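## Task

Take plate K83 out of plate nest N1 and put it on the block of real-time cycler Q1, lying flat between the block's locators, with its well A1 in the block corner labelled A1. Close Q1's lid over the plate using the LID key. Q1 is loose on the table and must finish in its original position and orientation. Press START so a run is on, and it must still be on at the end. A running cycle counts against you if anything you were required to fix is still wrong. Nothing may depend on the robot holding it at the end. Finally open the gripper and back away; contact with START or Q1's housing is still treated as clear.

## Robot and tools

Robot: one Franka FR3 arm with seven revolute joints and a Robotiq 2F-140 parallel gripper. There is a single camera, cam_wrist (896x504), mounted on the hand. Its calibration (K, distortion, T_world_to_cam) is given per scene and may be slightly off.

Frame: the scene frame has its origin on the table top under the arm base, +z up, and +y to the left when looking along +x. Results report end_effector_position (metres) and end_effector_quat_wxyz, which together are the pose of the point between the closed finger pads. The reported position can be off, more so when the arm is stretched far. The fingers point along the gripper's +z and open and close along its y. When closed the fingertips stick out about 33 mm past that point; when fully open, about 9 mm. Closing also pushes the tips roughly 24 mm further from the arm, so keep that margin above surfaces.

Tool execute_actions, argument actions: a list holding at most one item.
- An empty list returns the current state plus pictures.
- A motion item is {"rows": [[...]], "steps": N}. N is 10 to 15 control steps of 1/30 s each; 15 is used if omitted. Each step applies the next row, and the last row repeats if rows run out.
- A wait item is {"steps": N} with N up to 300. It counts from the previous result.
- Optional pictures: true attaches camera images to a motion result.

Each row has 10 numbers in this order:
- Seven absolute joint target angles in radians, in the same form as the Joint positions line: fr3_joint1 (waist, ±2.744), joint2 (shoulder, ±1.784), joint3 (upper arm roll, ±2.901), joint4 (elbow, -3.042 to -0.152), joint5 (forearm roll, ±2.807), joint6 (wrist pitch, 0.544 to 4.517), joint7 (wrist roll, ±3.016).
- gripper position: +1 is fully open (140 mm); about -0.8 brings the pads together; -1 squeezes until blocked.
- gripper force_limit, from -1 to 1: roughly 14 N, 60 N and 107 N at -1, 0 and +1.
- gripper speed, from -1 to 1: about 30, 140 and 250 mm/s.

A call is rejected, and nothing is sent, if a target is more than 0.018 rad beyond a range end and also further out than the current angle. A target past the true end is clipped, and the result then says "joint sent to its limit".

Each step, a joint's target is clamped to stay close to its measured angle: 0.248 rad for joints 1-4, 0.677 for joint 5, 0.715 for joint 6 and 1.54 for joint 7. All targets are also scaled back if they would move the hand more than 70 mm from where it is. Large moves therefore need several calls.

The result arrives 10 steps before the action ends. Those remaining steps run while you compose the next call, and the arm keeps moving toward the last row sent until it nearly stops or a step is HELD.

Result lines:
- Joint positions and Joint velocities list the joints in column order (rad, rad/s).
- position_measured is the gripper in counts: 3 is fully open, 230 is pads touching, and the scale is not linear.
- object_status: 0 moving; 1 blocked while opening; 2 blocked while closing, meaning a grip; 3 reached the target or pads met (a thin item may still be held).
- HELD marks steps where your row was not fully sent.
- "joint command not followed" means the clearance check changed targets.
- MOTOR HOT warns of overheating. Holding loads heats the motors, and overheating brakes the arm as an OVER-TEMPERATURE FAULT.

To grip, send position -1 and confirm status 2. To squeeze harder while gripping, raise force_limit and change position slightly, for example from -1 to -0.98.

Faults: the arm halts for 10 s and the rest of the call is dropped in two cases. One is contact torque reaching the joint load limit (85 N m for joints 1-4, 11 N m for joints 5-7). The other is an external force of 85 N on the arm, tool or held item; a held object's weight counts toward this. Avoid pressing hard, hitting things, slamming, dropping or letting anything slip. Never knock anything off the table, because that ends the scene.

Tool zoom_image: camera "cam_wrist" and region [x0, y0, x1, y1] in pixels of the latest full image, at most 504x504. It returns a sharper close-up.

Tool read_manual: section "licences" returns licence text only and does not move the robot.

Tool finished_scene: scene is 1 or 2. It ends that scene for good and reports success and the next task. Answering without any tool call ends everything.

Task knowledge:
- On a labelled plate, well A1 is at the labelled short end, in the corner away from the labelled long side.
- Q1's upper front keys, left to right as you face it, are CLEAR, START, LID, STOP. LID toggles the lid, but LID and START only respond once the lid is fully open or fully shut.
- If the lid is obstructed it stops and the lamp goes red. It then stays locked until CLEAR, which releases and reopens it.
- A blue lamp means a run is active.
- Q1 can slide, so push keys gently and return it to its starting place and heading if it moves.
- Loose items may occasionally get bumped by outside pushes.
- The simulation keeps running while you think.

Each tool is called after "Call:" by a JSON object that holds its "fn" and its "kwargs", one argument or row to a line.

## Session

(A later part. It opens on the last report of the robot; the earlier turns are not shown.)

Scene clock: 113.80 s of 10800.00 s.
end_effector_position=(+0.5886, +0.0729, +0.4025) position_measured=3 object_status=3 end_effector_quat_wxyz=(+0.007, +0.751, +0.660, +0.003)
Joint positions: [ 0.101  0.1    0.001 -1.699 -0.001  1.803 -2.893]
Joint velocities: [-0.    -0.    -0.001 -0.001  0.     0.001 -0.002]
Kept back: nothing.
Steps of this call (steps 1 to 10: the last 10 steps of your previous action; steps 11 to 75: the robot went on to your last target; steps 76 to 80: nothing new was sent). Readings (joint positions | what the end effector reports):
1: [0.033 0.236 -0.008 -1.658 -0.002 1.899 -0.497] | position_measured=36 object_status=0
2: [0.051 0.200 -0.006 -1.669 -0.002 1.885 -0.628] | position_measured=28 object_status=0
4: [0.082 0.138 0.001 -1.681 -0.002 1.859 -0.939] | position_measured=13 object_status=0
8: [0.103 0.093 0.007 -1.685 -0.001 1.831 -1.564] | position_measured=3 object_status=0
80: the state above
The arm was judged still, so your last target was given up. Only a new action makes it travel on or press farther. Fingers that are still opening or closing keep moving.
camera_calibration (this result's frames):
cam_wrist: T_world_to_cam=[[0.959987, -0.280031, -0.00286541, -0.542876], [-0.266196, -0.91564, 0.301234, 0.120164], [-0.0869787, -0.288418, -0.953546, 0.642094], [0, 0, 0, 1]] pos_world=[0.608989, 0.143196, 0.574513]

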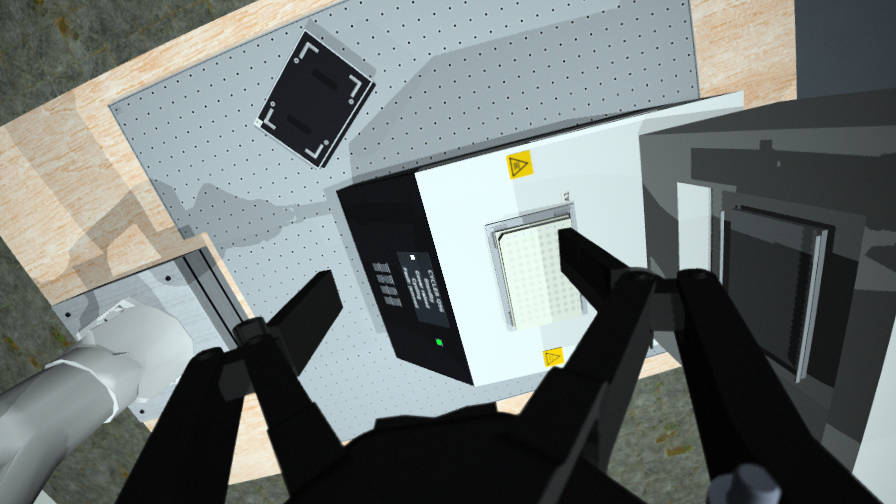

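Call:
{"fn": "execute_actions", "kwargs": {
  "actions": [
    {"rows":[[-0.243,-0.3,0,-2.3,0,2.0,0,1,0,0]]}
  ]
}}

Call:
{"fn": "execute_actions", "kwargs": {
  "actions": [
    {"steps":60}
  ]
}}

Call:
{"fn": "execute_actions", "kwargs": {
  "actions": [
    {"rows":[[-0.243,-0.02,0,-2.485,0,2.5,1.335,1,0,0]]}
  ]
}}

Call:
{"fn": "execute_actions", "kwargs": {
  "actions": [
    {"steps":80}
  ]
}}

Call:
{"fn": "execute_actions", "kwargs": {
  "actions": [
    {"rows":[[-0.243,0,0,-2.485,0,2.51,1.335,1,0,0],[-0.243,0.016,0,-2.485,0,2.52,1.335,1,0,0],[-0.243,0.032,0,-2.485,0,2.53,1.335,1,0,0],[-0.243,0.05,0,-2.485,0,2.535,1.335,1,0,0]]}
  ]
}}

Call:
{"fn": "execute_actions", "kwargs": {
  "actions": [
    {"steps":20}
  ]
}}

Call:
{"fn": "execute_actions", "kwargs": {
  "actions": [
    {"rows":[[-0.2,-0.2,0,-2.5,0,2.4,1.378,1,0,0]]}
  ]
}}

Call:
{"fn": "execute_actions", "kwargs": {
  "actions": [
    {"steps":150}
  ],
  "pictures": true
}}

Scene clock: 114.60 s of 10800.00 s.
end_effector_position=(+0.5586, -0.0026, +0.4105) position_measured=3 object_status=3 end_effector_quat_wxyz=(+0.016, +0.883, +0.468, +0.022)
Joint positions: [-0.041 -0.049  0.015 -1.871  0.     1.867 -2.553]
Joint velocities: [-0.986 -1.033 -0.122 -1.028  0.001  0.281  2.125]
Steps of this call (steps 1 to 19: nothing new was sent; steps 20 to 24: the first 5 steps of this action). Readings (joint positions | what the end effector reports):
20: [0.083 0.080 0.013 -1.729 -0.000 1.819 -2.832] | position_measured=3 object_status=3
21: [0.056 0.050 0.018 -1.767 -0.000 1.831 -2.763] | position_measured=3 object_status=3
23: [-0.007 -0.014 0.017 -1.836 0.000 1.855 -2.626] | position_measured=3 object_status=3
24: the state above

Scene clock: 116.60 s of 10800.00 s.
end_effector_position=(+0.4427, -0.1003, +0.3432) position_measured=3 object_status=3 end_effector_quat_wxyz=(+0.001, -0.628, +0.778, -0.004)
Joint positions: [-0.242 -0.299 -0.001 -2.298  0.     1.997 -0.012]
Joint velocities: [ 0.    -0.001  0.001 -0.001  0.    -0.     0.017]
Kept back: nothing.
Steps of this call (steps 1 to 10: the last 10 steps of your previous action; steps 11 to 60: the robot went on to your last target). Readings (joint positions | what the end effector reports):
1: [-0.076 -0.088 0.012 -1.912 0.000 1.880 -2.470] | position_measured=3 object_status=3
2: [-0.111 -0.132 0.009 -1.960 0.000 1.894 -2.369] | position_measured=3 object_status=3
4: [-0.174 -0.216 -0.001 -2.068 0.000 1.923 -2.130] | position_measured=3 object_status=3
8: [-0.234 -0.285 -0.009 -2.246 0.000 1.960 -1.548] | position_measured=3 object_status=3
60: the state above

Scene clock: 116.77 s of 10800.00 s.
end_effector_position=(+0.4468, -0.1015, +0.2552) position_measured=3 object_status=3 end_effector_quat_wxyz=(-0.013, -0.503, +0.864, +0.010)
Joint positions: [-0.242 -0.162 -0.001 -2.388  0.     2.184  0.291]
Joint velocities: [ 0.001  1.088 -0.002 -0.681  0.     1.162  2.167]
Steps of this call (steps 1 to 5: the first 5 steps of this action). Readings (joint positions | what the end effector reports):
1: [-0.242 -0.289 -0.001 -2.307 0.000 2.032 0.039] | position_measured=3 object_status=3
2: [-0.242 -0.264 -0.001 -2.323 0.000 2.070 0.097] | position_measured=3 object_status=3
4: [-0.242 -0.198 -0.001 -2.365 0.000 2.143 0.218] | position_measured=3 object_status=3
5: the state above

Scene clock: 119.43 s of 10800.00 s.
end_effector_position=(+0.4658, -0.1049, +0.1749) position_measured=3 object_status=3 end_effector_quat_wxyz=(+0.020, -0.009, +1.000, -0.006)
Joint positions: [-0.242 -0.022  0.001 -2.487  0.003  2.497  1.328]
Joint velocities: [-0.001 -0.002  0.    -0.001 -0.001 -0.     0.   ]
Kept back: nothing.
Steps of this call (steps 1 to 10: the last 10 steps of your previous action; steps 11 to 60: the robot went on to your last target; steps 61 to 80: nothing new was sent). Readings (joint positions | what the end effector reports):
1: [-0.242 -0.125 -0.001 -2.412 0.000 2.230 0.379] | position_measured=3 object_status=3
2: [-0.242 -0.089 -0.001 -2.436 0.000 2.276 0.475] | position_measured=3 object_status=3
4: [-0.242 -0.037 -0.001 -2.472 0.000 2.345 0.643] | position_measured=3 object_status=3
8: [-0.232 -0.028 0.010 -2.489 0.004 2.406 0.887] | position_measured=3 object_status=3
80: the state above
The arm was judged still, so your last target was given up. Only a new action makes it travel on or press farther. Fingers that are still opening or closing keep moving.

Scene clock: 119.60 s of 10800.00 s.
end_effector_position=(+0.4618, -0.1041, +0.1553) position_measured=3 object_status=3 end_effector_quat_wxyz=(+0.008, -0.009, +1.000, -0.003)
Joint positions: [-0.242  0.026  0.001 -2.483  0.003  2.515  1.328]
Joint velocities: [-0.     0.362  0.002 -0.025 -0.     0.088  0.   ]
Steps of this call (steps 1 to 5: the first 5 steps of this action). Readings (joint positions | what the end effector reports):
1: [-0.242 -0.019 0.001 -2.486 0.003 2.499 1.328] | position_measured=3 object_status=3
2: [-0.242 -0.012 0.001 -2.484 0.003 2.502 1.328] | position_measured=3 object_status=3
4: [-0.242 0.012 0.001 -2.483 0.003 2.512 1.328] | position_measured=3 object_status=3
5: the state above

Scene clock: 120.27 s of 10800.00 s.
end_effector_position=(+0.4581, -0.1033, +0.1475) position_measured=3 object_status=3 end_effector_quat_wxyz=(+0.001, -0.010, +1.000, -0.001)
Joint positions: [-0.242  0.042  0.001 -2.485  0.003  2.519  1.327]
Joint velocities: [ 0.     0.001 -0.    -0.001  0.001  0.    -0.   ]
Kept back: nothing.
Steps of this call (steps 1 to 10: the last 10 steps of your previous action; steps 11 to 20: the robot went on to your last target). Readings (joint positions | what the end effector reports):
1: [-0.242 0.036 0.001 -2.485 0.003 2.518 1.328] | position_measured=3 object_status=3
2: [-0.242 0.042 0.001 -2.485 0.003 2.520 1.328] | position_measured=3 object_status=3
4: [-0.242 0.042 0.001 -2.485 0.003 2.519 1.327] | position_measured=3 object_status=3
8: [-0.242 0.042 0.001 -2.485 0.003 2.519 1.327] | position_measured=3 object_status=3
20: the state above

Scene clock: 120.43 s of 10800.00 s.
end_effector_position=(+0.4772, -0.0914, +0.2284) position_measured=3 object_status=3 end_effector_quat_wxyz=(+0.057, -0.018, +0.998, -0.013)
Joint positions: [-0.209 -0.152 -0.    -2.497  0.003  2.453  1.343]
Joint velocities: [ 0.143 -0.901  0.031  0.148 -0.    -0.229  0.094]
Steps of this call (steps 1 to 5: the first 5 steps of this action). Readings (joint positions | what the end effector reports):
1: [-0.237 0.020 -0.002 -2.494 0.003 2.505 1.329] | position_measured=3 object_status=3
2: [-0.230 -0.025 -0.002 -2.504 0.003 2.488 1.332] | position_measured=3 object_status=3
4: [-0.215 -0.117 -0.001 -2.502 0.003 2.461 1.339] | position_measured=3 object_status=3
5: the state above

Scene clock: 125.43 s of 10800.00 s.
end_effector_position=(+0.4714, -0.0859, +0.2458) position_measured=3 object_status=3 end_effector_quat_wxyz=(+0.057, -0.008, +0.998, -0.012)
Joint positions: [-0.201 -0.201  0.001 -2.498  0.003  2.403  1.371]
Joint velocities: [ 0.001 -0.    -0.    -0.    -0.001  0.     0.002]
Kept back: nothing.
Steps of this call (steps 1 to 10: the last 10 steps of your previous action; steps 11 to 30: the robot went on to your last target; steps 31 to 150: nothing new was sent). Readings (joint positions | what the end effector reports):
1: [-0.205 -0.176 0.001 -2.493 0.003 2.446 1.346] | position_measured=3 object_status=3
2: [-0.203 -0.190 0.001 -2.491 0.003 2.440 1.348] | position_measured=3 object_status=3
4: [-0.202 -0.201 0.001 -2.491 0.003 2.430 1.353] | position_measured=3 object_status=3
8: [-0.201 -0.201 0.001 -2.497 0.003 2.415 1.359] | position_measured=3 object_status=3
150: the state above
The arm was judged still, so your last target was given up. Only a new action makes it travel on or press farther. Fingers that are still opening or closing keep moving.
camera_calibration (this result's frames):
cam_wrist: T_world_to_cam=[[0.141804, 0.989576, -0.0251364, 0.0249101], [0.905308, -0.119374, 0.407636, -0.51931], [0.400386, -0.0805604, -0.912799, 0.214826], [0, 0, 0, 1]] pos_world=[0.38059, -0.069336, 0.408408]

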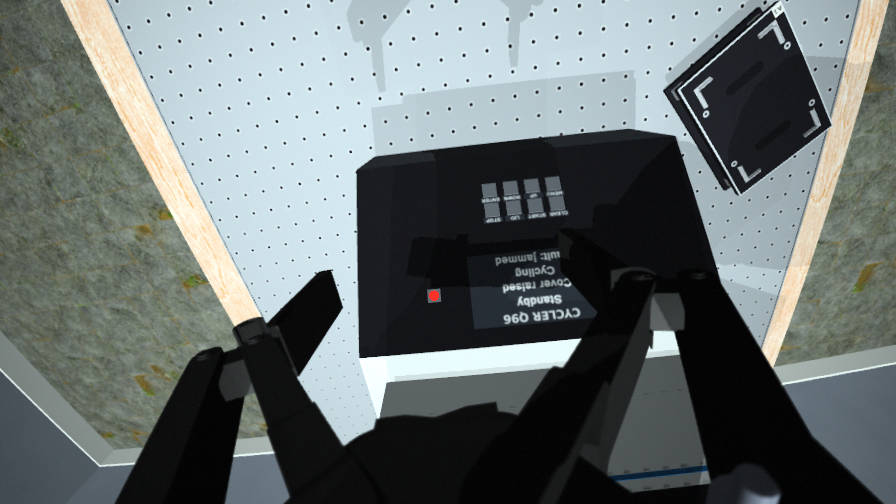

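Call:
{"fn": "execute_actions", "kwargs": {
  "actions": [
    {"rows":[[-0.158,-0.02,0,-2.497,0,2.5,1.42,1,0,0]]}
  ]
}}

Call:
{"fn": "execute_actions", "kwargs": {
  "actions": [
    {"steps":40}
  ]
}}

Call:
{"fn": "execute_actions", "kwargs": {
  "actions": [
    {"rows":[[-0.158,0,0,-2.497,0,2.51,1.42,1,0,0],[-0.158,0.016,0,-2.497,0,2.52,1.42,1,0,0],[-0.158,0.032,0,-2.497,0,2.53,1.42,1,0,0],[-0.158,0.045,0,-2.497,0,2.54,1.42,1,0,0]]}
  ]
}}

Call:
{"fn": "execute_actions", "kwargs": {
  "actions": [
    {"steps":20}
  ]
}}

Call:
{"fn": "execute_actions", "kwargs": {
  "actions": [
    {"rows":[[-0.1,-0.4,0,-2.45,0,2.35,1.47,1,0,0]]}
  ]
}}

Call:
{"fn": "execute_actions", "kwargs": {
  "actions": [
    {"steps":150}
  ],
  "pictures": true
}}

Call:
{"fn": "zoom_image", "kwargs": {
  "camera": "cam_wrist",
  "region": [340,200,600,410]
}}

Scene clock: 126.53 s of 10800.00 s.
end_effector_position=(+0.4607, -0.0673, +0.1773) position_measured=3 object_status=3 end_effector_quat_wxyz=(+0.008, -0.017, +1.000, -0.003)
Joint positions: [-0.165 -0.043  0.    -2.497  0.002  2.461  1.388]
Joint velocities: [ 0.114  0.538  0.023 -0.151  0.001  0.153  0.083]
Steps of this call (steps 1 to 28: nothing new was sent; steps 29 to 33: the first 5 steps of this action). Readings (joint positions | what the end effector reports):
29: [-0.194 -0.179 -0.002 -2.490 0.002 2.419 1.375] | position_measured=3 object_status=3
30: [-0.185 -0.137 -0.003 -2.484 0.002 2.436 1.378] | position_measured=3 object_status=3
32: [-0.169 -0.065 -0.001 -2.491 0.002 2.455 1.385] | position_measured=3 object_status=3
33: the state above

Scene clock: 127.87 s of 10800.00 s.
end_effector_position=(+0.4655, -0.0651, +0.1684) position_measured=3 object_status=3 end_effector_quat_wxyz=(+0.013, -0.008, +1.000, -0.003)
Joint positions: [-0.159 -0.019  0.001 -2.499  0.002  2.497  1.413]
Joint velocities: [-0.     0.    -0.001 -0.    -0.001  0.002  0.001]
Kept back: nothing.
Steps of this call (steps 1 to 10: the last 10 steps of your previous action; steps 11 to 30: the robot went on to your last target; steps 31 to 40: nothing new was sent). Readings (joint positions | what the end effector reports):
1: [-0.162 -0.030 0.001 -2.501 0.002 2.466 1.391] | position_measured=3 object_status=3
2: [-0.160 -0.022 0.001 -2.502 0.002 2.470 1.393] | position_measured=3 object_status=3
4: [-0.159 -0.019 0.001 -2.502 0.002 2.478 1.397] | position_measured=3 object_status=3
8: [-0.159 -0.019 0.001 -2.499 0.002 2.488 1.403] | position_measured=3 object_status=3
40: the state above
The arm was judged still, so your last target was given up. Only a new action makes it travel on or press farther. Fingers that are still opening or closing keep moving.

Scene clock: 138.07 s of 10800.00 s.
end_effector_position=(+0.4660, -0.0652, +0.1605) position_measured=3 object_status=3 end_effector_quat_wxyz=(+0.009, -0.004, +1.000, -0.003)
Joint positions: [-0.159  0.005  0.001 -2.492  0.001  2.506  1.423]
Joint velocities: [-0.001 -0.     0.    -0.001  0.001 -0.001  0.001]
FORCE FAULT: contact force on the arm reached its limit, and the arm stopped for 10 seconds. The contact can be on any part of the arm, not only on its tool. The arm's remaining commands of this call were not run. The arm holds still and accepts commands again. Move the arm away from the contact; if what it grips holds it there, let go first. Pushing or pulling that hard again can fault the arm again.
Kept back: nothing.
The stop began at step 6 of this call (marked STOPPED below). From that step on the arm followed nothing that you had sent. 10 steps, steps kept back included, did not run and will not run. Nothing is kept back now, and the robot has no last target.
Steps of this call (steps 1 to 5: the first 5 steps of this action; steps 6 to 306: the stop). Readings (joint positions | what the end effector reports):
1: [-0.159 -0.016 0.001 -2.498 0.002 2.498 1.413] | position_measured=3 object_status=3
2: [-0.159 -0.010 0.001 -2.497 0.002 2.502 1.413] | position_measured=3 object_status=3
4: [-0.159 0.009 0.001 -2.494 0.001 2.512 1.415] | position_measured=3 object_status=3
6: [-0.159 0.006 0.001 -2.492 0.001 2.506 1.423] | position_measured=3 object_status=3 STOPPED
8: [-0.159 0.005 0.001 -2.492 0.001 2.506 1.423] | position_measured=3 object_status=3
306: the state above

Scene clock: 138.10 s of 10800.00 s.
end_effector_position=(+0.4660, -0.0652, +0.1605) position_measured=3 object_status=3 end_effector_quat_wxyz=(+0.009, -0.004, +1.000, -0.003)
Joint positions: [-0.159  0.005  0.001 -2.492  0.001  2.506  1.423]
Joint velocities: [-0.001  0.001 -0.003 -0.    -0.    -0.    -0.001]
Kept back: nothing.
A stop began in an earlier call of the same reply, so what this call sent did not run. Send another action.
Steps of this call (step 1: nothing new was sent). Readings (joint positions | what the end effector reports):
1: the state above

Scene clock: 138.13 s of 10800.00 s.
end_effector_position=(+0.4660, -0.0652, +0.1605) position_measured=3 object_status=3 end_effector_quat_wxyz=(+0.009, -0.004, +1.000, -0.003)
Joint positions: [-0.159  0.005  0.001 -2.492  0.001  2.506  1.423]
Joint velocities: [ 0.002 -0.    -0.    -0.001 -0.002 -0.     0.   ]
Kept back: nothing.
A stop began in an earlier call of the same reply, so what this call sent did not run. Send another action.
Steps of this call (step 1: nothing new was sent). Readings (joint positions | what the end effector reports):
1: the state above

Scene clock: 138.17 s of 10800.00 s.
end_effector_position=(+0.4660, -0.0652, +0.1605) position_measured=3 object_status=3 end_effector_quat_wxyz=(+0.009, -0.004, +1.000, -0.003)
Joint positions: [-0.159  0.005  0.001 -2.492  0.001  2.506  1.423]
Joint velocities: [ 0.    -0.001  0.001 -0.    -0.002 -0.     0.001]
Kept back: nothing.
A stop began in an earlier call of the same reply, so what this call sent did not run. Send another action.
Steps of this call (step 1: nothing new was sent). Readings (joint positions | what the end effector reports):
1: the state above
camera_calibration (this result's frames):
cam_wrist: T_world_to_cam=[[0.147693, 0.988797, -0.0216243, -0.000294822], [0.939229, -0.133372, 0.316323, -0.479196], [0.309895, -0.0670288, -0.948405, 0.189538], [0, 0, 0, 1]] pos_world=[0.391381, -0.050915, 0.331333]

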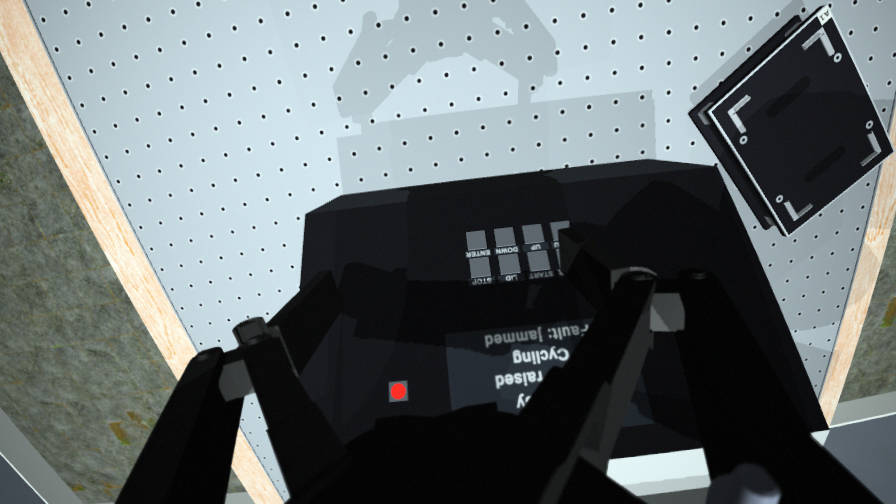

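Region (340, 200, 600, 410) of cam_wrist's 896x504 image, scaled by 1.938, with more detail than that image has; it fills the top 407 rows of this view, and the rest is white.

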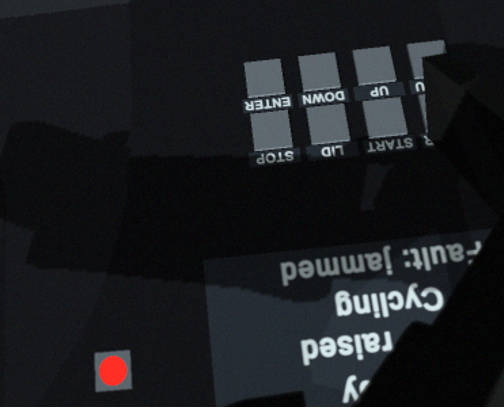

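Call:
{"fn": "execute_actions", "kwargs": {
  "actions": [
    {"rows":[[-0.165,-0.1,0,-2.52,0,2.5,1.42,1,0,0],[-0.165,-0.1,0,-2.52,0,2.5,1.42,1,0,0],[-0.165,-0.1,0,-2.55,0,2.5,1.42,1,0,0],[-0.165,-0.09,0,-2.579,0,2.52,1.708,1,0,0]]}
  ]
}}

Call:
{"fn": "execute_actions", "kwargs": {
  "actions": [
    {"steps":50}
  ]
}}

Call:
{"fn": "execute_actions", "kwargs": {
  "actions": [
    {"rows":[[-0.165,-0.085,0,-2.579,0,2.53,1.708,1,0,0],[-0.165,-0.08,0,-2.579,0,2.535,1.708,1,0,0],[-0.165,-0.075,0,-2.579,0,2.54,1.708,1,0,0],[-0.165,-0.07,0,-2.579,0,2.545,1.708,1,0,0],[-0.165,-0.065,0,-2.579,0,2.549,1.708,1,0,0],[-0.165,-0.06,0,-2.579,0,2.549,1.708,1,0,0],[-0.165,-0.055,0,-2.579,0,2.549,1.708,1,0,0],[-0.165,-0.05,0,-2.579,0,2.549,1.708,1,0,0],[-0.165,-0.045,0,-2.579,0,2.549,1.708,1,0,0],[-0.165,-0.04,0,-2.579,0,2.549,1.708,1,0,0],[-0.165,-0.035,0,-2.579,0,2.549,1.708,1,0,0],[-0.165,-0.03,0,-2.579,0,2.549,1.708,1,0,0]]}
  ]
}}

Call:
{"fn": "execute_actions", "kwargs": {
  "actions": [
    {"steps":25}
  ],
  "pictures": true
}}

Scene clock: 139.40 s of 10800.00 s.
end_effector_position=(+0.4610, -0.0664, +0.1841) position_measured=3 object_status=3 end_effector_quat_wxyz=(+0.032, +0.024, +0.999, -0.006)
Joint positions: [-0.163 -0.087  0.001 -2.543  0.001  2.51   1.474]
Joint velocities: [-0.01  -0.163  0.001 -0.354 -0.001  0.066  0.754]
Steps of this call (steps 1 to 32: nothing new was sent; steps 33 to 37: the first 5 steps of this action). Readings (joint positions | what the end effector reports):
33: [-0.160 -0.010 0.001 -2.502 0.001 2.504 1.423] | position_measured=3 object_status=3
34: [-0.161 -0.037 0.001 -2.512 0.001 2.502 1.423] | position_measured=3 object_status=3
36: [-0.163 -0.079 0.001 -2.531 0.001 2.507 1.447] | position_measured=3 object_status=3
37: the state above

Scene clock: 141.07 s of 10800.00 s.
end_effector_position=(+0.4447, -0.0644, +0.1718) position_measured=3 object_status=3 end_effector_quat_wxyz=(+0.019, +0.137, +0.990, -0.002)
Joint positions: [-0.164 -0.09   0.001 -2.577  0.001  2.517  1.7  ]
Joint velocities: [-0.001 -0.002 -0.001  0.     0.    -0.001  0.004]
Kept back: nothing.
Steps of this call (steps 1 to 10: the last 10 steps of your previous action; steps 11 to 45: the robot went on to your last target; steps 46 to 50: nothing new was sent). Readings (joint positions | what the end effector reports):
1: [-0.163 -0.090 0.001 -2.554 0.001 2.511 1.497] | position_measured=3 object_status=3
2: [-0.163 -0.090 0.001 -2.562 0.001 2.512 1.519] | position_measured=3 object_status=3
4: [-0.164 -0.090 0.001 -2.573 0.001 2.513 1.555] | position_measured=3 object_status=3
8: [-0.164 -0.090 0.001 -2.577 0.001 2.514 1.607] | position_measured=3 object_status=3
50: the state above
The arm was judged still, so your last target was given up. Only a new action makes it travel on or press farther. Fingers that are still opening or closing keep moving.

Scene clock: 141.23 s of 10800.00 s.
end_effector_position=(+0.4459, -0.0646, +0.1675) position_measured=3 object_status=3 end_effector_quat_wxyz=(+0.020, +0.137, +0.990, -0.002)
Joint positions: [-0.164 -0.077  0.001 -2.577  0.001  2.53   1.701]
Joint velocities: [ 0.     0.134  0.     0.    -0.001  0.095  0.004]
Steps of this call (steps 1 to 5: the first 5 steps of this action). Readings (joint positions | what the end effector reports):
1: [-0.164 -0.089 0.001 -2.577 0.001 2.518 1.700] | position_measured=3 object_status=3
2: [-0.164 -0.088 0.001 -2.577 0.001 2.521 1.701] | position_measured=3 object_status=3
4: [-0.164 -0.081 0.001 -2.577 0.001 2.527 1.701] | position_measured=3 object_status=3
5: the state above

Scene clock: 142.07 s of 10800.00 s.
end_effector_position=(+0.4383, -0.0637, +0.1481) position_measured=3 object_status=3 end_effector_quat_wxyz=(+0.004, +0.138, +0.990, -0.002)
Joint positions: [-0.164 -0.032  0.001 -2.578  0.001  2.545  1.701]
Joint velocities: [-0.     0.001 -0.001 -0.001 -0.001  0.     0.002]
Kept back: nothing.
Steps of this call (steps 1 to 10: the last 10 steps of your previous action; steps 11 to 25: the robot went on to your last target). Readings (joint positions | what the end effector reports):
1: [-0.164 -0.072 0.001 -2.577 0.001 2.533 1.701] | position_measured=3 object_status=3
2: [-0.164 -0.068 0.001 -2.577 0.001 2.535 1.701] | position_measured=3 object_status=3
4: [-0.164 -0.058 0.001 -2.577 0.001 2.539 1.701] | position_measured=3 object_status=3
8: [-0.164 -0.038 0.001 -2.577 0.001 2.543 1.701] | position_measured=3 object_status=3
25: the state above
camera_calibration (this result's frames):
cam_wrist: T_world_to_cam=[[0.418601, 0.907964, -0.0193267, -0.122142], [0.866523, -0.392944, 0.307787, -0.432409], [0.271866, -0.145587, -0.951259, 0.198521], [0, 0, 0, 1]] pos_world=[0.37185, -0.0301099, 0.319574]

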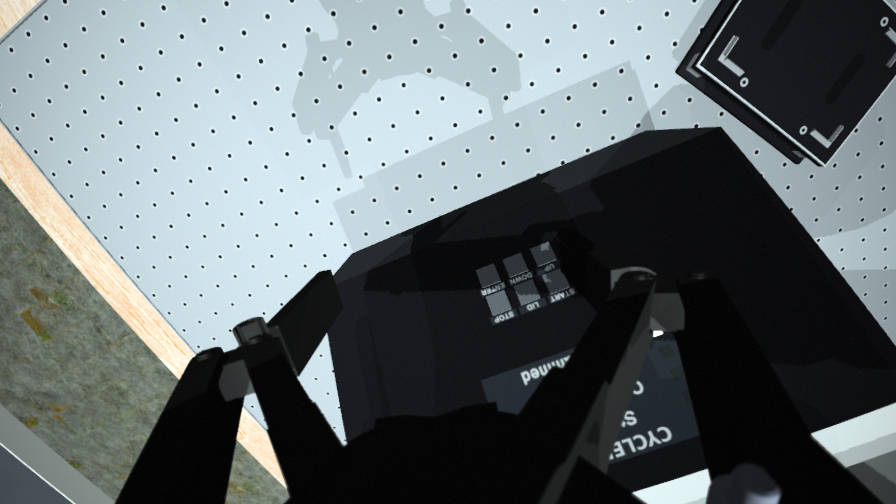

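Call:
{"fn": "execute_actions", "kwargs": {
  "actions": [
    {"rows":[[-0.1,-0.4,0,-2.45,0,2.35,1.47,1,0,0]]}
  ]
}}

Call:
{"fn": "execute_actions", "kwargs": {
  "actions": [
    {"steps":120}
  ],
  "pictures": true
}}

Call:
{"fn": "zoom_image", "kwargs": {
  "camera": "cam_wrist",
  "region": [340,200,600,410]
}}

Scene clock: 142.53 s of 10800.00 s.
end_effector_position=(+0.4804, -0.0553, +0.2284) position_measured=3 object_status=3 end_effector_quat_wxyz=(+0.067, +0.101, +0.993, -0.003)
Joint positions: [-0.133 -0.17  -0.001 -2.524  0.001  2.478  1.657]
Joint velocities: [ 0.158 -1.065  0.012  0.372 -0.001 -0.292 -0.253]
Steps of this call (steps 1 to 9: the robot went on to your last target; steps 10 to 14: the first 5 steps of this action). Readings (joint positions | what the end effector reports):
10: [-0.159 -0.044 -0.002 -2.575 0.001 2.528 1.693] | position_measured=3 object_status=3
11: [-0.152 -0.071 -0.002 -2.564 0.001 2.512 1.684] | position_measured=3 object_status=3
13: [-0.139 -0.135 -0.002 -2.537 0.001 2.488 1.666] | position_measured=3 object_status=3
14: the state above

Scene clock: 146.53 s of 10800.00 s.
end_effector_position=(+0.5072, -0.0406, +0.3638) position_measured=3 object_status=3 end_effector_quat_wxyz=(+0.156, -0.006, +0.988, -0.016)
Joint positions: [-0.101 -0.401  0.    -2.448  0.001  2.353  1.477]
Joint velocities: [-0.001 -0.     0.001 -0.    -0.     0.001 -0.   ]
Kept back: nothing.
Steps of this call (steps 1 to 10: the last 10 steps of your previous action; steps 11 to 45: the robot went on to your last target; steps 46 to 110: nothing new was sent; then 0.33 s passed at rest). Readings (joint positions | what the end effector reports):
1: [-0.128 -0.207 -0.001 -2.512 0.001 2.467 1.648] | position_measured=3 object_status=3
2: [-0.123 -0.244 -0.001 -2.500 0.001 2.455 1.638] | position_measured=3 object_status=3
4: [-0.112 -0.319 -0.001 -2.475 0.001 2.426 1.610] | position_measured=3 object_status=3
8: [-0.102 -0.399 0.000 -2.444 0.001 2.392 1.563] | position_measured=3 object_status=3
110: the state above
The arm was judged still, so your last target was given up. Only a new action makes it travel on or press farther. Fingers that are still opening or closing keep moving.
camera_calibration (this result's frames):
cam_wrist: T_world_to_cam=[[0.146717, 0.989176, -0.00214578, -0.0328477], [0.805537, -0.118219, 0.580633, -0.606667], [0.574095, -0.086917, -0.814162, 0.187565], [0, 0, 0, 1]] pos_world=[0.385832, -0.022925, 0.504889]

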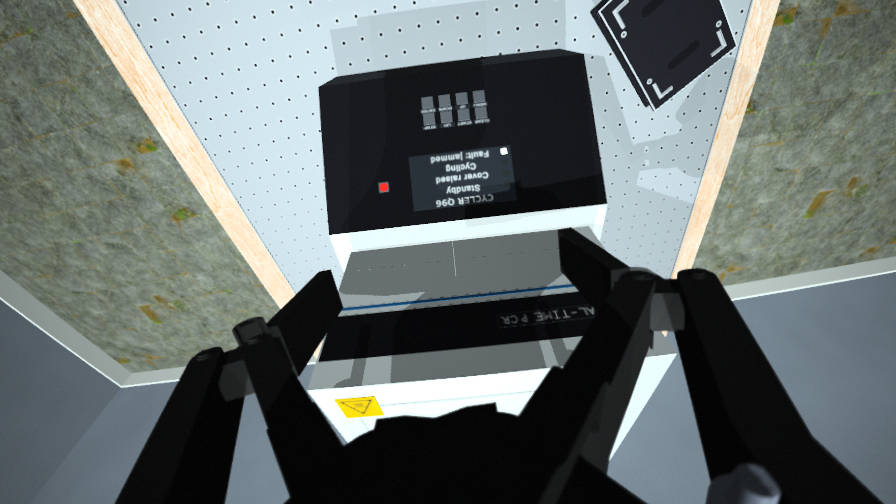

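Region (340, 200, 600, 410) of cam_wrist's 896x504 image, scaled by 1.938, with more detail than that image has; it fills the top 407 rows of this view, and the rest is white.

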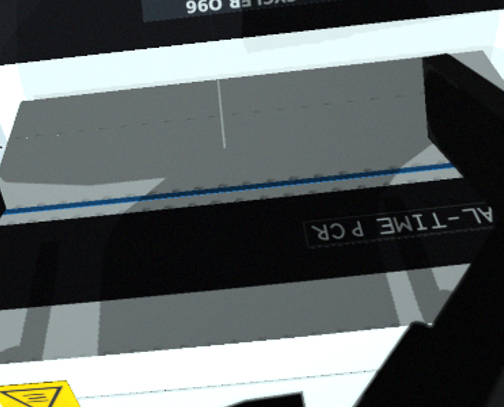

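Not pressed; go deeper.

Call:
{"fn": "execute_actions", "kwargs": {
  "actions": [
    {"rows":[[-0.165,-0.07,0,-2.579,0,2.545,1.708,1,0,0]]}
  ]
}}

Call:
{"fn": "execute_actions", "kwargs": {
  "actions": [
    {"steps":70}
  ]
}}

Call:
{"fn": "execute_actions", "kwargs": {
  "actions": [
    {"rows":[[-0.165,-0.065,0,-2.579,0,2.549,1.708,1,0,0],[-0.165,-0.06,0,-2.579,0,2.549,1.708,1,0,0],[-0.165,-0.055,0,-2.579,0,2.552,1.708,1,0,0],[-0.165,-0.05,0,-2.579,0,2.555,1.708,1,0,0],[-0.165,-0.045,0,-2.579,0,2.558,1.708,1,0,0],[-0.165,-0.04,0,-2.579,0,2.561,1.708,1,0,0],[-0.165,-0.035,0,-2.579,0,2.564,1.708,1,0,0],[-0.165,-0.03,0,-2.579,0,2.567,1.708,1,0,0],[-0.165,-0.025,0,-2.579,0,2.57,1.708,1,0,0],[-0.165,-0.02,0,-2.579,0,2.573,1.708,1,0,0],[-0.165,-0.015,0,-2.579,0,2.573,1.708,1,0,0],[-0.165,-0.008,0,-2.579,0,2.573,1.708,1,0,0]]}
  ]
}}

Call:
{"fn": "execute_actions", "kwargs": {
  "actions": [
    {"steps":25}
  ]
}}

Call:
{"fn": "execute_actions", "kwargs": {
  "actions": [
    {"rows":[[-0.1,-0.4,0,-2.45,0,2.35,1.47,1,0,0]]}
  ]
}}

Call:
{"fn": "execute_actions", "kwargs": {
  "actions": [
    {"steps":150}
  ],
  "pictures": true
}}

Call:
{"fn": "zoom_image", "kwargs": {
  "camera": "cam_wrist",
  "region": [340,200,600,410]
}}

Scene clock: 147.37 s of 10800.00 s.
end_effector_position=(+0.4905, -0.0539, +0.2793) position_measured=3 object_status=3 end_effector_quat_wxyz=(+0.097, +0.030, +0.995, -0.010)
Joint positions: [-0.132 -0.267  0.002 -2.5    0.001  2.42   1.52 ]
Joint velocities: [-0.161  1.04  -0.009 -0.379 -0.001  0.311  0.264]
Steps of this call (steps 1 to 20: nothing new was sent; steps 21 to 25: the first 5 steps of this action). Readings (joint positions | what the end effector reports):
21: [-0.106 -0.390 0.002 -2.452 0.001 2.369 1.485] | position_measured=3 object_status=3
22: [-0.113 -0.365 0.003 -2.461 0.001 2.384 1.494] | position_measured=3 object_status=3
24: [-0.126 -0.301 0.002 -2.487 0.001 2.408 1.511] | position_measured=3 object_status=3
25: the state above

Scene clock: 149.70 s of 10800.00 s.
end_effector_position=(+0.4453, -0.0649, +0.1634) position_measured=3 object_status=3 end_effector_quat_wxyz=(+0.020, +0.138, +0.990, -0.002)
Joint positions: [-0.164 -0.069 -0.    -2.581  0.001  2.542  1.701]
Joint velocities: [-0.     0.001 -0.001 -0.    -0.     0.002  0.   ]
Kept back: nothing.
Steps of this call (steps 1 to 10: the last 10 steps of your previous action; steps 11 to 45: the robot went on to your last target; steps 46 to 70: nothing new was sent). Readings (joint positions | what the end effector reports):
1: [-0.137 -0.231 0.002 -2.513 0.001 2.432 1.530] | position_measured=3 object_status=3
2: [-0.143 -0.196 0.002 -2.526 0.001 2.446 1.542] | position_measured=3 object_status=3
4: [-0.154 -0.126 0.001 -2.554 0.001 2.475 1.572] | position_measured=3 object_status=3
8: [-0.163 -0.069 -0.000 -2.583 0.001 2.506 1.618] | position_measured=3 object_status=3
70: the state above
The arm was judged still, so your last target was given up. Only a new action makes it travel on or press farther. Fingers that are still opening or closing keep moving.

Scene clock: 149.87 s of 10800.00 s.
end_effector_position=(+0.4446, -0.0648, +0.1591) position_measured=3 object_status=3 end_effector_quat_wxyz=(+0.017, +0.138, +0.990, -0.002)
Joint positions: [-0.164 -0.057 -0.    -2.58   0.001  2.547  1.701]
Joint velocities: [-0.001  0.131 -0.     0.    -0.002  0.045  0.   ]
Steps of this call (steps 1 to 5: the first 5 steps of this action). Readings (joint positions | what the end effector reports):
1: [-0.164 -0.068 -0.000 -2.581 0.001 2.542 1.701] | position_measured=3 object_status=3
2: [-0.164 -0.067 -0.000 -2.580 0.001 2.543 1.701] | position_measured=3 object_status=3
4: [-0.164 -0.061 -0.000 -2.580 0.001 2.546 1.701] | position_measured=3 object_status=3
5: the state above

Scene clock: 150.70 s of 10800.00 s.
end_effector_position=(+0.4430, -0.0647, +0.1487) position_measured=3 object_status=3 end_effector_quat_wxyz=(+0.010, +0.133, +0.991, -0.002)
Joint positions: [-0.164 -0.028  0.    -2.576  0.001  2.559  1.69 ]
Joint velocities: [ 0.001 -0.    -0.001  0.    -0.     0.001 -0.004]
Kept back: nothing.
Steps of this call (steps 1 to 10: the last 10 steps of your previous action; steps 11 to 25: the robot went on to your last target). Readings (joint positions | what the end effector reports):
1: [-0.164 -0.052 -0.000 -2.580 0.001 2.549 1.701] | position_measured=3 object_status=3
2: [-0.164 -0.048 -0.000 -2.580 0.001 2.551 1.701] | position_measured=3 object_status=3
4: [-0.164 -0.037 -0.000 -2.580 0.001 2.556 1.701] | position_measured=3 object_status=3
8: [-0.164 -0.030 0.000 -2.578 0.001 2.559 1.698] | position_measured=3 object_status=3
25: the state above

Scene clock: 150.87 s of 10800.00 s.
end_effector_position=(+0.4844, -0.0559, +0.2312) position_measured=3 object_status=3 end_effector_quat_wxyz=(+0.073, +0.096, +0.993, -0.003)
Joint positions: [-0.133 -0.171 -0.002 -2.521  0.001  2.486  1.647]
Joint velocities: [ 0.16  -1.086  0.014  0.368 -0.    -0.32  -0.244]
Steps of this call (steps 1 to 5: the first 5 steps of this action). Readings (joint positions | what the end effector reports):
1: [-0.159 -0.042 -0.002 -2.572 0.001 2.541 1.682] | position_measured=3 object_status=3
2: [-0.152 -0.069 -0.003 -2.561 0.001 2.524 1.673] | position_measured=3 object_status=3
4: [-0.139 -0.136 -0.002 -2.534 0.001 2.498 1.656] | position_measured=3 object_status=3
5: the state above

Scene clock: 155.87 s of 10800.00 s.
end_effector_position=(+0.5072, -0.0406, +0.3638) position_measured=3 object_status=3 end_effector_quat_wxyz=(+0.156, -0.006, +0.988, -0.016)
Joint positions: [-0.101 -0.401  0.    -2.448  0.001  2.353  1.477]
Joint velocities: [ 0.     0.001  0.001 -0.001  0.001 -0.001 -0.001]
Kept back: nothing.
Steps of this call (steps 1 to 10: the last 10 steps of your previous action; steps 11 to 45: the robot went on to your last target; steps 46 to 110: nothing new was sent; then 1.33 s passed at rest). Readings (joint positions | what the end effector reports):
1: [-0.127 -0.209 -0.002 -2.509 0.001 2.474 1.638] | position_measured=3 object_status=3
2: [-0.122 -0.247 -0.002 -2.497 0.001 2.461 1.628] | position_measured=3 object_status=3
4: [-0.112 -0.323 -0.001 -2.473 0.001 2.430 1.602] | position_measured=3 object_status=3
8: [-0.102 -0.399 0.000 -2.444 0.001 2.394 1.557] | position_measured=3 object_status=3
110: the state above
The arm was judged still, so your last target was given up. Only a new action makes it travel on or press farther. Fingers that are still opening or closing keep moving.
camera_calibration (this result's frames):
cam_wrist: T_world_to_cam=[[0.146801, 0.989164, -0.00209828, -0.0328734], [0.805532, -0.118316, 0.58062, -0.60666], [0.57408, -0.0869256, -0.814172, 0.187569], [0, 0, 0, 1]] pos_world=[0.38583, -0.0229561, 0.504884]

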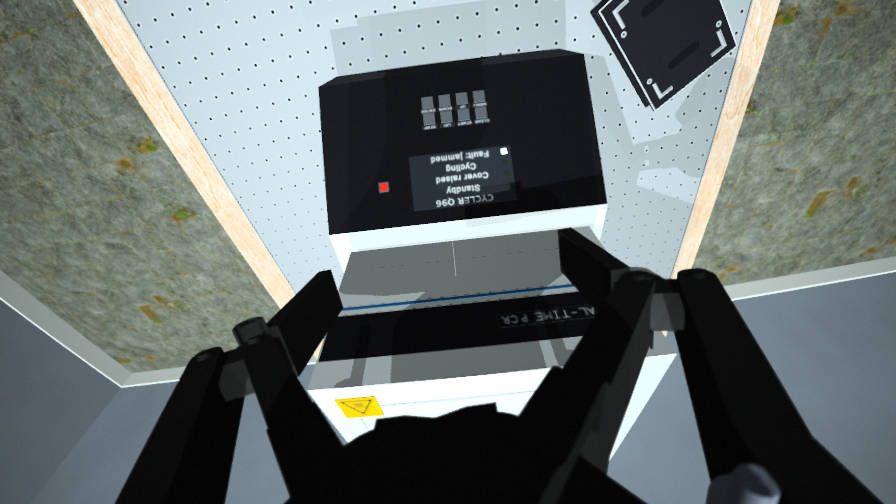

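Region (340, 200, 600, 410) of cam_wrist's 896x504 image, scaled by 1.938, with more detail than that image has; it fills the top 407 rows of this view, and the rest is white.

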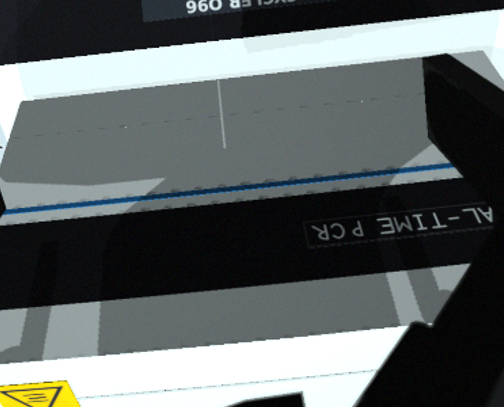

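Call:
{"fn": "execute_actions", "kwargs": {
  "actions": [
    {"rows":[[-0.177,-0.09,0,-2.597,0,2.545,1.696,1,0,0]]}
  ]
}}

Call:
{"fn": "execute_actions", "kwargs": {
  "actions": [
    {"steps":70}
  ]
}}

Call:
{"fn": "execute_actions", "kwargs": {
  "actions": [
    {"rows":[[-0.177,-0.084,0,-2.597,0,2.549,1.696,1,0,0],[-0.177,-0.078,0,-2.597,0,2.552,1.696,1,0,0],[-0.177,-0.072,0,-2.597,0,2.555,1.696,1,0,0],[-0.177,-0.066,0,-2.597,0,2.558,1.696,1,0,0],[-0.177,-0.06,0,-2.597,0,2.561,1.696,1,0,0],[-0.177,-0.054,0,-2.597,0,2.564,1.696,1,0,0],[-0.177,-0.048,0,-2.597,0,2.567,1.696,1,0,0],[-0.177,-0.042,0,-2.597,0,2.57,1.696,1,0,0],[-0.177,-0.036,0,-2.597,0,2.573,1.696,1,0,0],[-0.177,-0.03,0,-2.597,0,2.576,1.696,1,0,0],[-0.177,-0.024,0,-2.597,0,2.58,1.696,1,0,0],[-0.177,-0.015,0,-2.597,0,2.58,1.696,1,0,0]]}
  ]
}}

Call:
{"fn": "execute_actions", "kwargs": {
  "actions": [
    {"steps":25}
  ],
  "pictures": true
}}

Call:
{"fn": "execute_actions", "kwargs": {
  "actions": [
    {"rows":[[-0.1,-0.4,0,-2.45,0,2.35,1.47,1,0,0]]}
  ]
}}

Call:
{"fn": "execute_actions", "kwargs": {
  "actions": [
    {"steps":150}
  ],
  "pictures": true
}}

Call:
{"fn": "zoom_image", "kwargs": {
  "camera": "cam_wrist",
  "region": [340,200,600,410]
}}

Scene clock: 156.77 s of 10800.00 s.
end_effector_position=(+0.4878, -0.0557, +0.2799) position_measured=3 object_status=3 end_effector_quat_wxyz=(+0.097, +0.030, +0.995, -0.011)
Joint positions: [-0.136 -0.275  0.002 -2.506  0.001  2.417  1.516]
Joint velocities: [-0.197  0.976 -0.009 -0.439  0.001  0.316  0.251]
Steps of this call (steps 1 to 22: nothing new was sent; steps 23 to 27: the first 5 steps of this action). Readings (joint positions | what the end effector reports):
23: [-0.107 -0.391 0.002 -2.453 0.001 2.368 1.484] | position_measured=3 object_status=3
24: [-0.114 -0.368 0.003 -2.464 0.001 2.383 1.492] | position_measured=3 object_status=3
26: [-0.129 -0.308 0.002 -2.492 0.001 2.406 1.507] | position_measured=3 object_status=3
27: the state above

Scene clock: 159.10 s of 10800.00 s.
end_effector_position=(+0.4392, -0.0695, +0.1653) position_measured=3 object_status=3 end_effector_quat_wxyz=(+0.021, +0.138, +0.990, -0.002)
Joint positions: [-0.176 -0.089 -0.    -2.599  0.001  2.542  1.689]
Joint velocities: [ 0.     0.     0.001 -0.001  0.001 -0.001  0.   ]
Kept back: nothing.
Steps of this call (steps 1 to 10: the last 10 steps of your previous action; steps 11 to 45: the robot went on to your last target; steps 46 to 70: nothing new was sent). Readings (joint positions | what the end effector reports):
1: [-0.143 -0.242 0.002 -2.521 0.001 2.430 1.525] | position_measured=3 object_status=3
2: [-0.150 -0.208 0.002 -2.537 0.001 2.444 1.537] | position_measured=3 object_status=3
4: [-0.164 -0.142 0.001 -2.569 0.001 2.474 1.565] | position_measured=3 object_status=3
8: [-0.175 -0.089 -0.000 -2.600 0.001 2.506 1.609] | position_measured=3 object_status=3
70: the state above
The arm was judged still, so your last target was given up. Only a new action makes it travel on or press farther. Fingers that are still opening or closing keep moving.

Scene clock: 159.27 s of 10800.00 s.
end_effector_position=(+0.4385, -0.0694, +0.1600) position_measured=3 object_status=3 end_effector_quat_wxyz=(+0.018, +0.138, +0.990, -0.002)
Joint positions: [-0.176 -0.074 -0.    -2.598  0.001  2.549  1.689]
Joint velocities: [ 0.     0.158 -0.001  0.    -0.001  0.053  0.   ]
Steps of this call (steps 1 to 5: the first 5 steps of this action). Readings (joint positions | what the end effector reports):
1: [-0.176 -0.088 -0.000 -2.599 0.001 2.542 1.689] | position_measured=3 object_status=3
2: [-0.176 -0.087 -0.000 -2.598 0.001 2.544 1.689] | position_measured=3 object_status=3
4: [-0.176 -0.079 -0.000 -2.598 0.001 2.547 1.689] | position_measured=3 object_status=3
5: the state above

Scene clock: 160.10 s of 10800.00 s.
end_effector_position=(+0.4330, -0.0686, +0.1416) position_measured=3 object_status=3 end_effector_quat_wxyz=(+0.005, +0.136, +0.991, -0.002)
Joint positions: [-0.176 -0.028 -0.    -2.596  0.001  2.568  1.685]
Joint velocities: [ 0.     0.001  0.001 -0.001  0.    -0.001 -0.   ]
Kept back: nothing.
Steps of this call (steps 1 to 10: the last 10 steps of your previous action; steps 11 to 25: the robot went on to your last target). Readings (joint positions | what the end effector reports):
1: [-0.176 -0.069 -0.000 -2.598 0.001 2.551 1.689] | position_measured=3 object_status=3
2: [-0.176 -0.063 -0.000 -2.598 0.001 2.553 1.689] | position_measured=3 object_status=3
4: [-0.176 -0.051 -0.000 -2.598 0.001 2.558 1.689] | position_measured=3 object_status=3
8: [-0.176 -0.028 -0.000 -2.597 0.001 2.569 1.689] | position_measured=3 object_status=3
25: the state above
camera_calibration (this result's frames):
cam_wrist: T_world_to_cam=[[0.416013, 0.909159, -0.0190419, -0.114422], [0.867365, -0.390425, 0.308619, -0.428099], [0.27315, -0.144906, -0.950995, 0.192562], [0, 0, 0, 1]] pos_world=[0.366321, -0.0352096, 0.313066]

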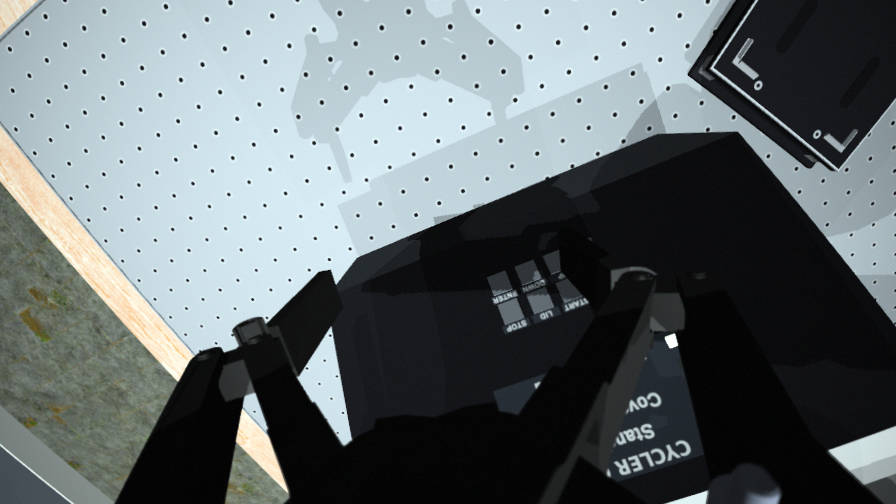

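Scene clock: 160.27 s of 10800.00 s.
end_effector_position=(+0.4785, -0.0589, +0.2221) position_measured=3 object_status=3 end_effector_quat_wxyz=(+0.067, +0.100, +0.993, -0.003)
Joint positions: [-0.14  -0.162 -0.002 -2.534  0.001  2.495  1.646]
Joint velocities: [ 0.187 -1.04   0.016  0.413  0.    -0.326 -0.23 ]
Steps of this call (steps 1 to 5: the first 5 steps of this action). Readings (joint positions | what the end effector reports):
1: [-0.170 -0.040 -0.003 -2.591 0.001 2.550 1.678] | position_measured=3 object_status=3
2: [-0.163 -0.066 -0.003 -2.579 0.001 2.534 1.670] | position_measured=3 object_status=3
4: [-0.147 -0.128 -0.003 -2.548 0.001 2.507 1.654] | position_measured=3 object_status=3
5: the state above

Scene clock: 165.27 s of 10800.00 s.
end_effector_position=(+0.5072, -0.0405, +0.3638) position_measured=3 object_status=3 end_effector_quat_wxyz=(+0.156, -0.006, +0.988, -0.016)
Joint positions: [-0.101 -0.401  0.    -2.448  0.001  2.353  1.477]
Joint velocities: [-0.    -0.     0.    -0.001 -0.001  0.     0.   ]
Kept back: nothing.
Steps of this call (steps 1 to 10: the last 10 steps of your previous action; steps 11 to 45: the robot went on to your last target; steps 46 to 110: nothing new was sent; then 1.33 s passed at rest). Readings (joint positions | what the end effector reports):
1: [-0.134 -0.198 -0.002 -2.521 0.001 2.483 1.638] | position_measured=3 object_status=3
2: [-0.128 -0.235 -0.002 -2.508 0.001 2.470 1.629] | position_measured=3 object_status=3
4: [-0.116 -0.310 -0.002 -2.481 0.001 2.439 1.604] | position_measured=3 object_status=3
8: [-0.103 -0.397 0.000 -2.445 0.001 2.398 1.559] | position_measured=3 object_status=3
110: the state above
The arm was judged still, so your last target was given up. Only a new action makes it travel on or press farther. Fingers that are still opening or closing keep moving.
camera_calibration (this result's frames):
cam_wrist: T_world_to_cam=[[0.146631, 0.989189, -0.00213789, -0.0328751], [0.805556, -0.118155, 0.580619, -0.606656], [0.57409, -0.0868588, -0.814172, 0.187571], [0, 0, 0, 1]] pos_world=[0.385834, -0.0228678, 0.504882]

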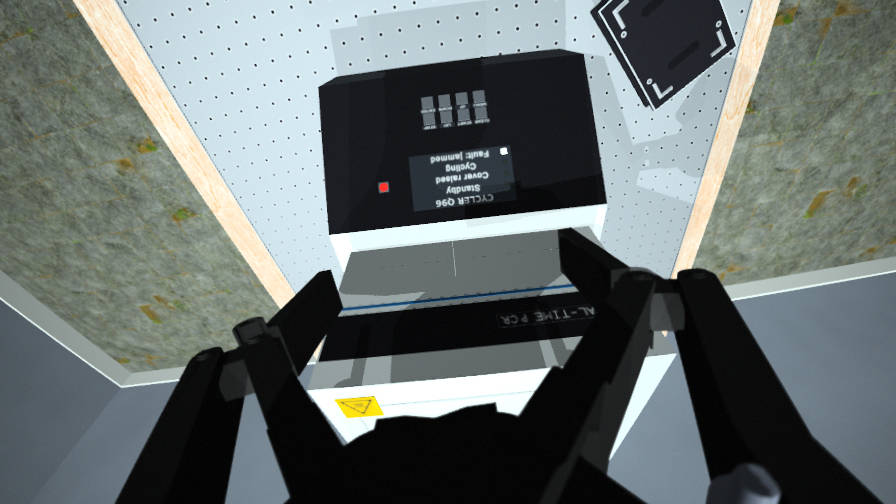

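Region (340, 200, 600, 410) of cam_wrist's 896x504 image, scaled by 1.938, with more detail than that image has; it fills the top 407 rows of this view, and the rest is white.

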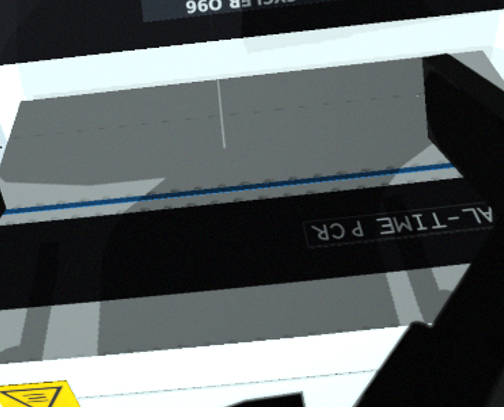

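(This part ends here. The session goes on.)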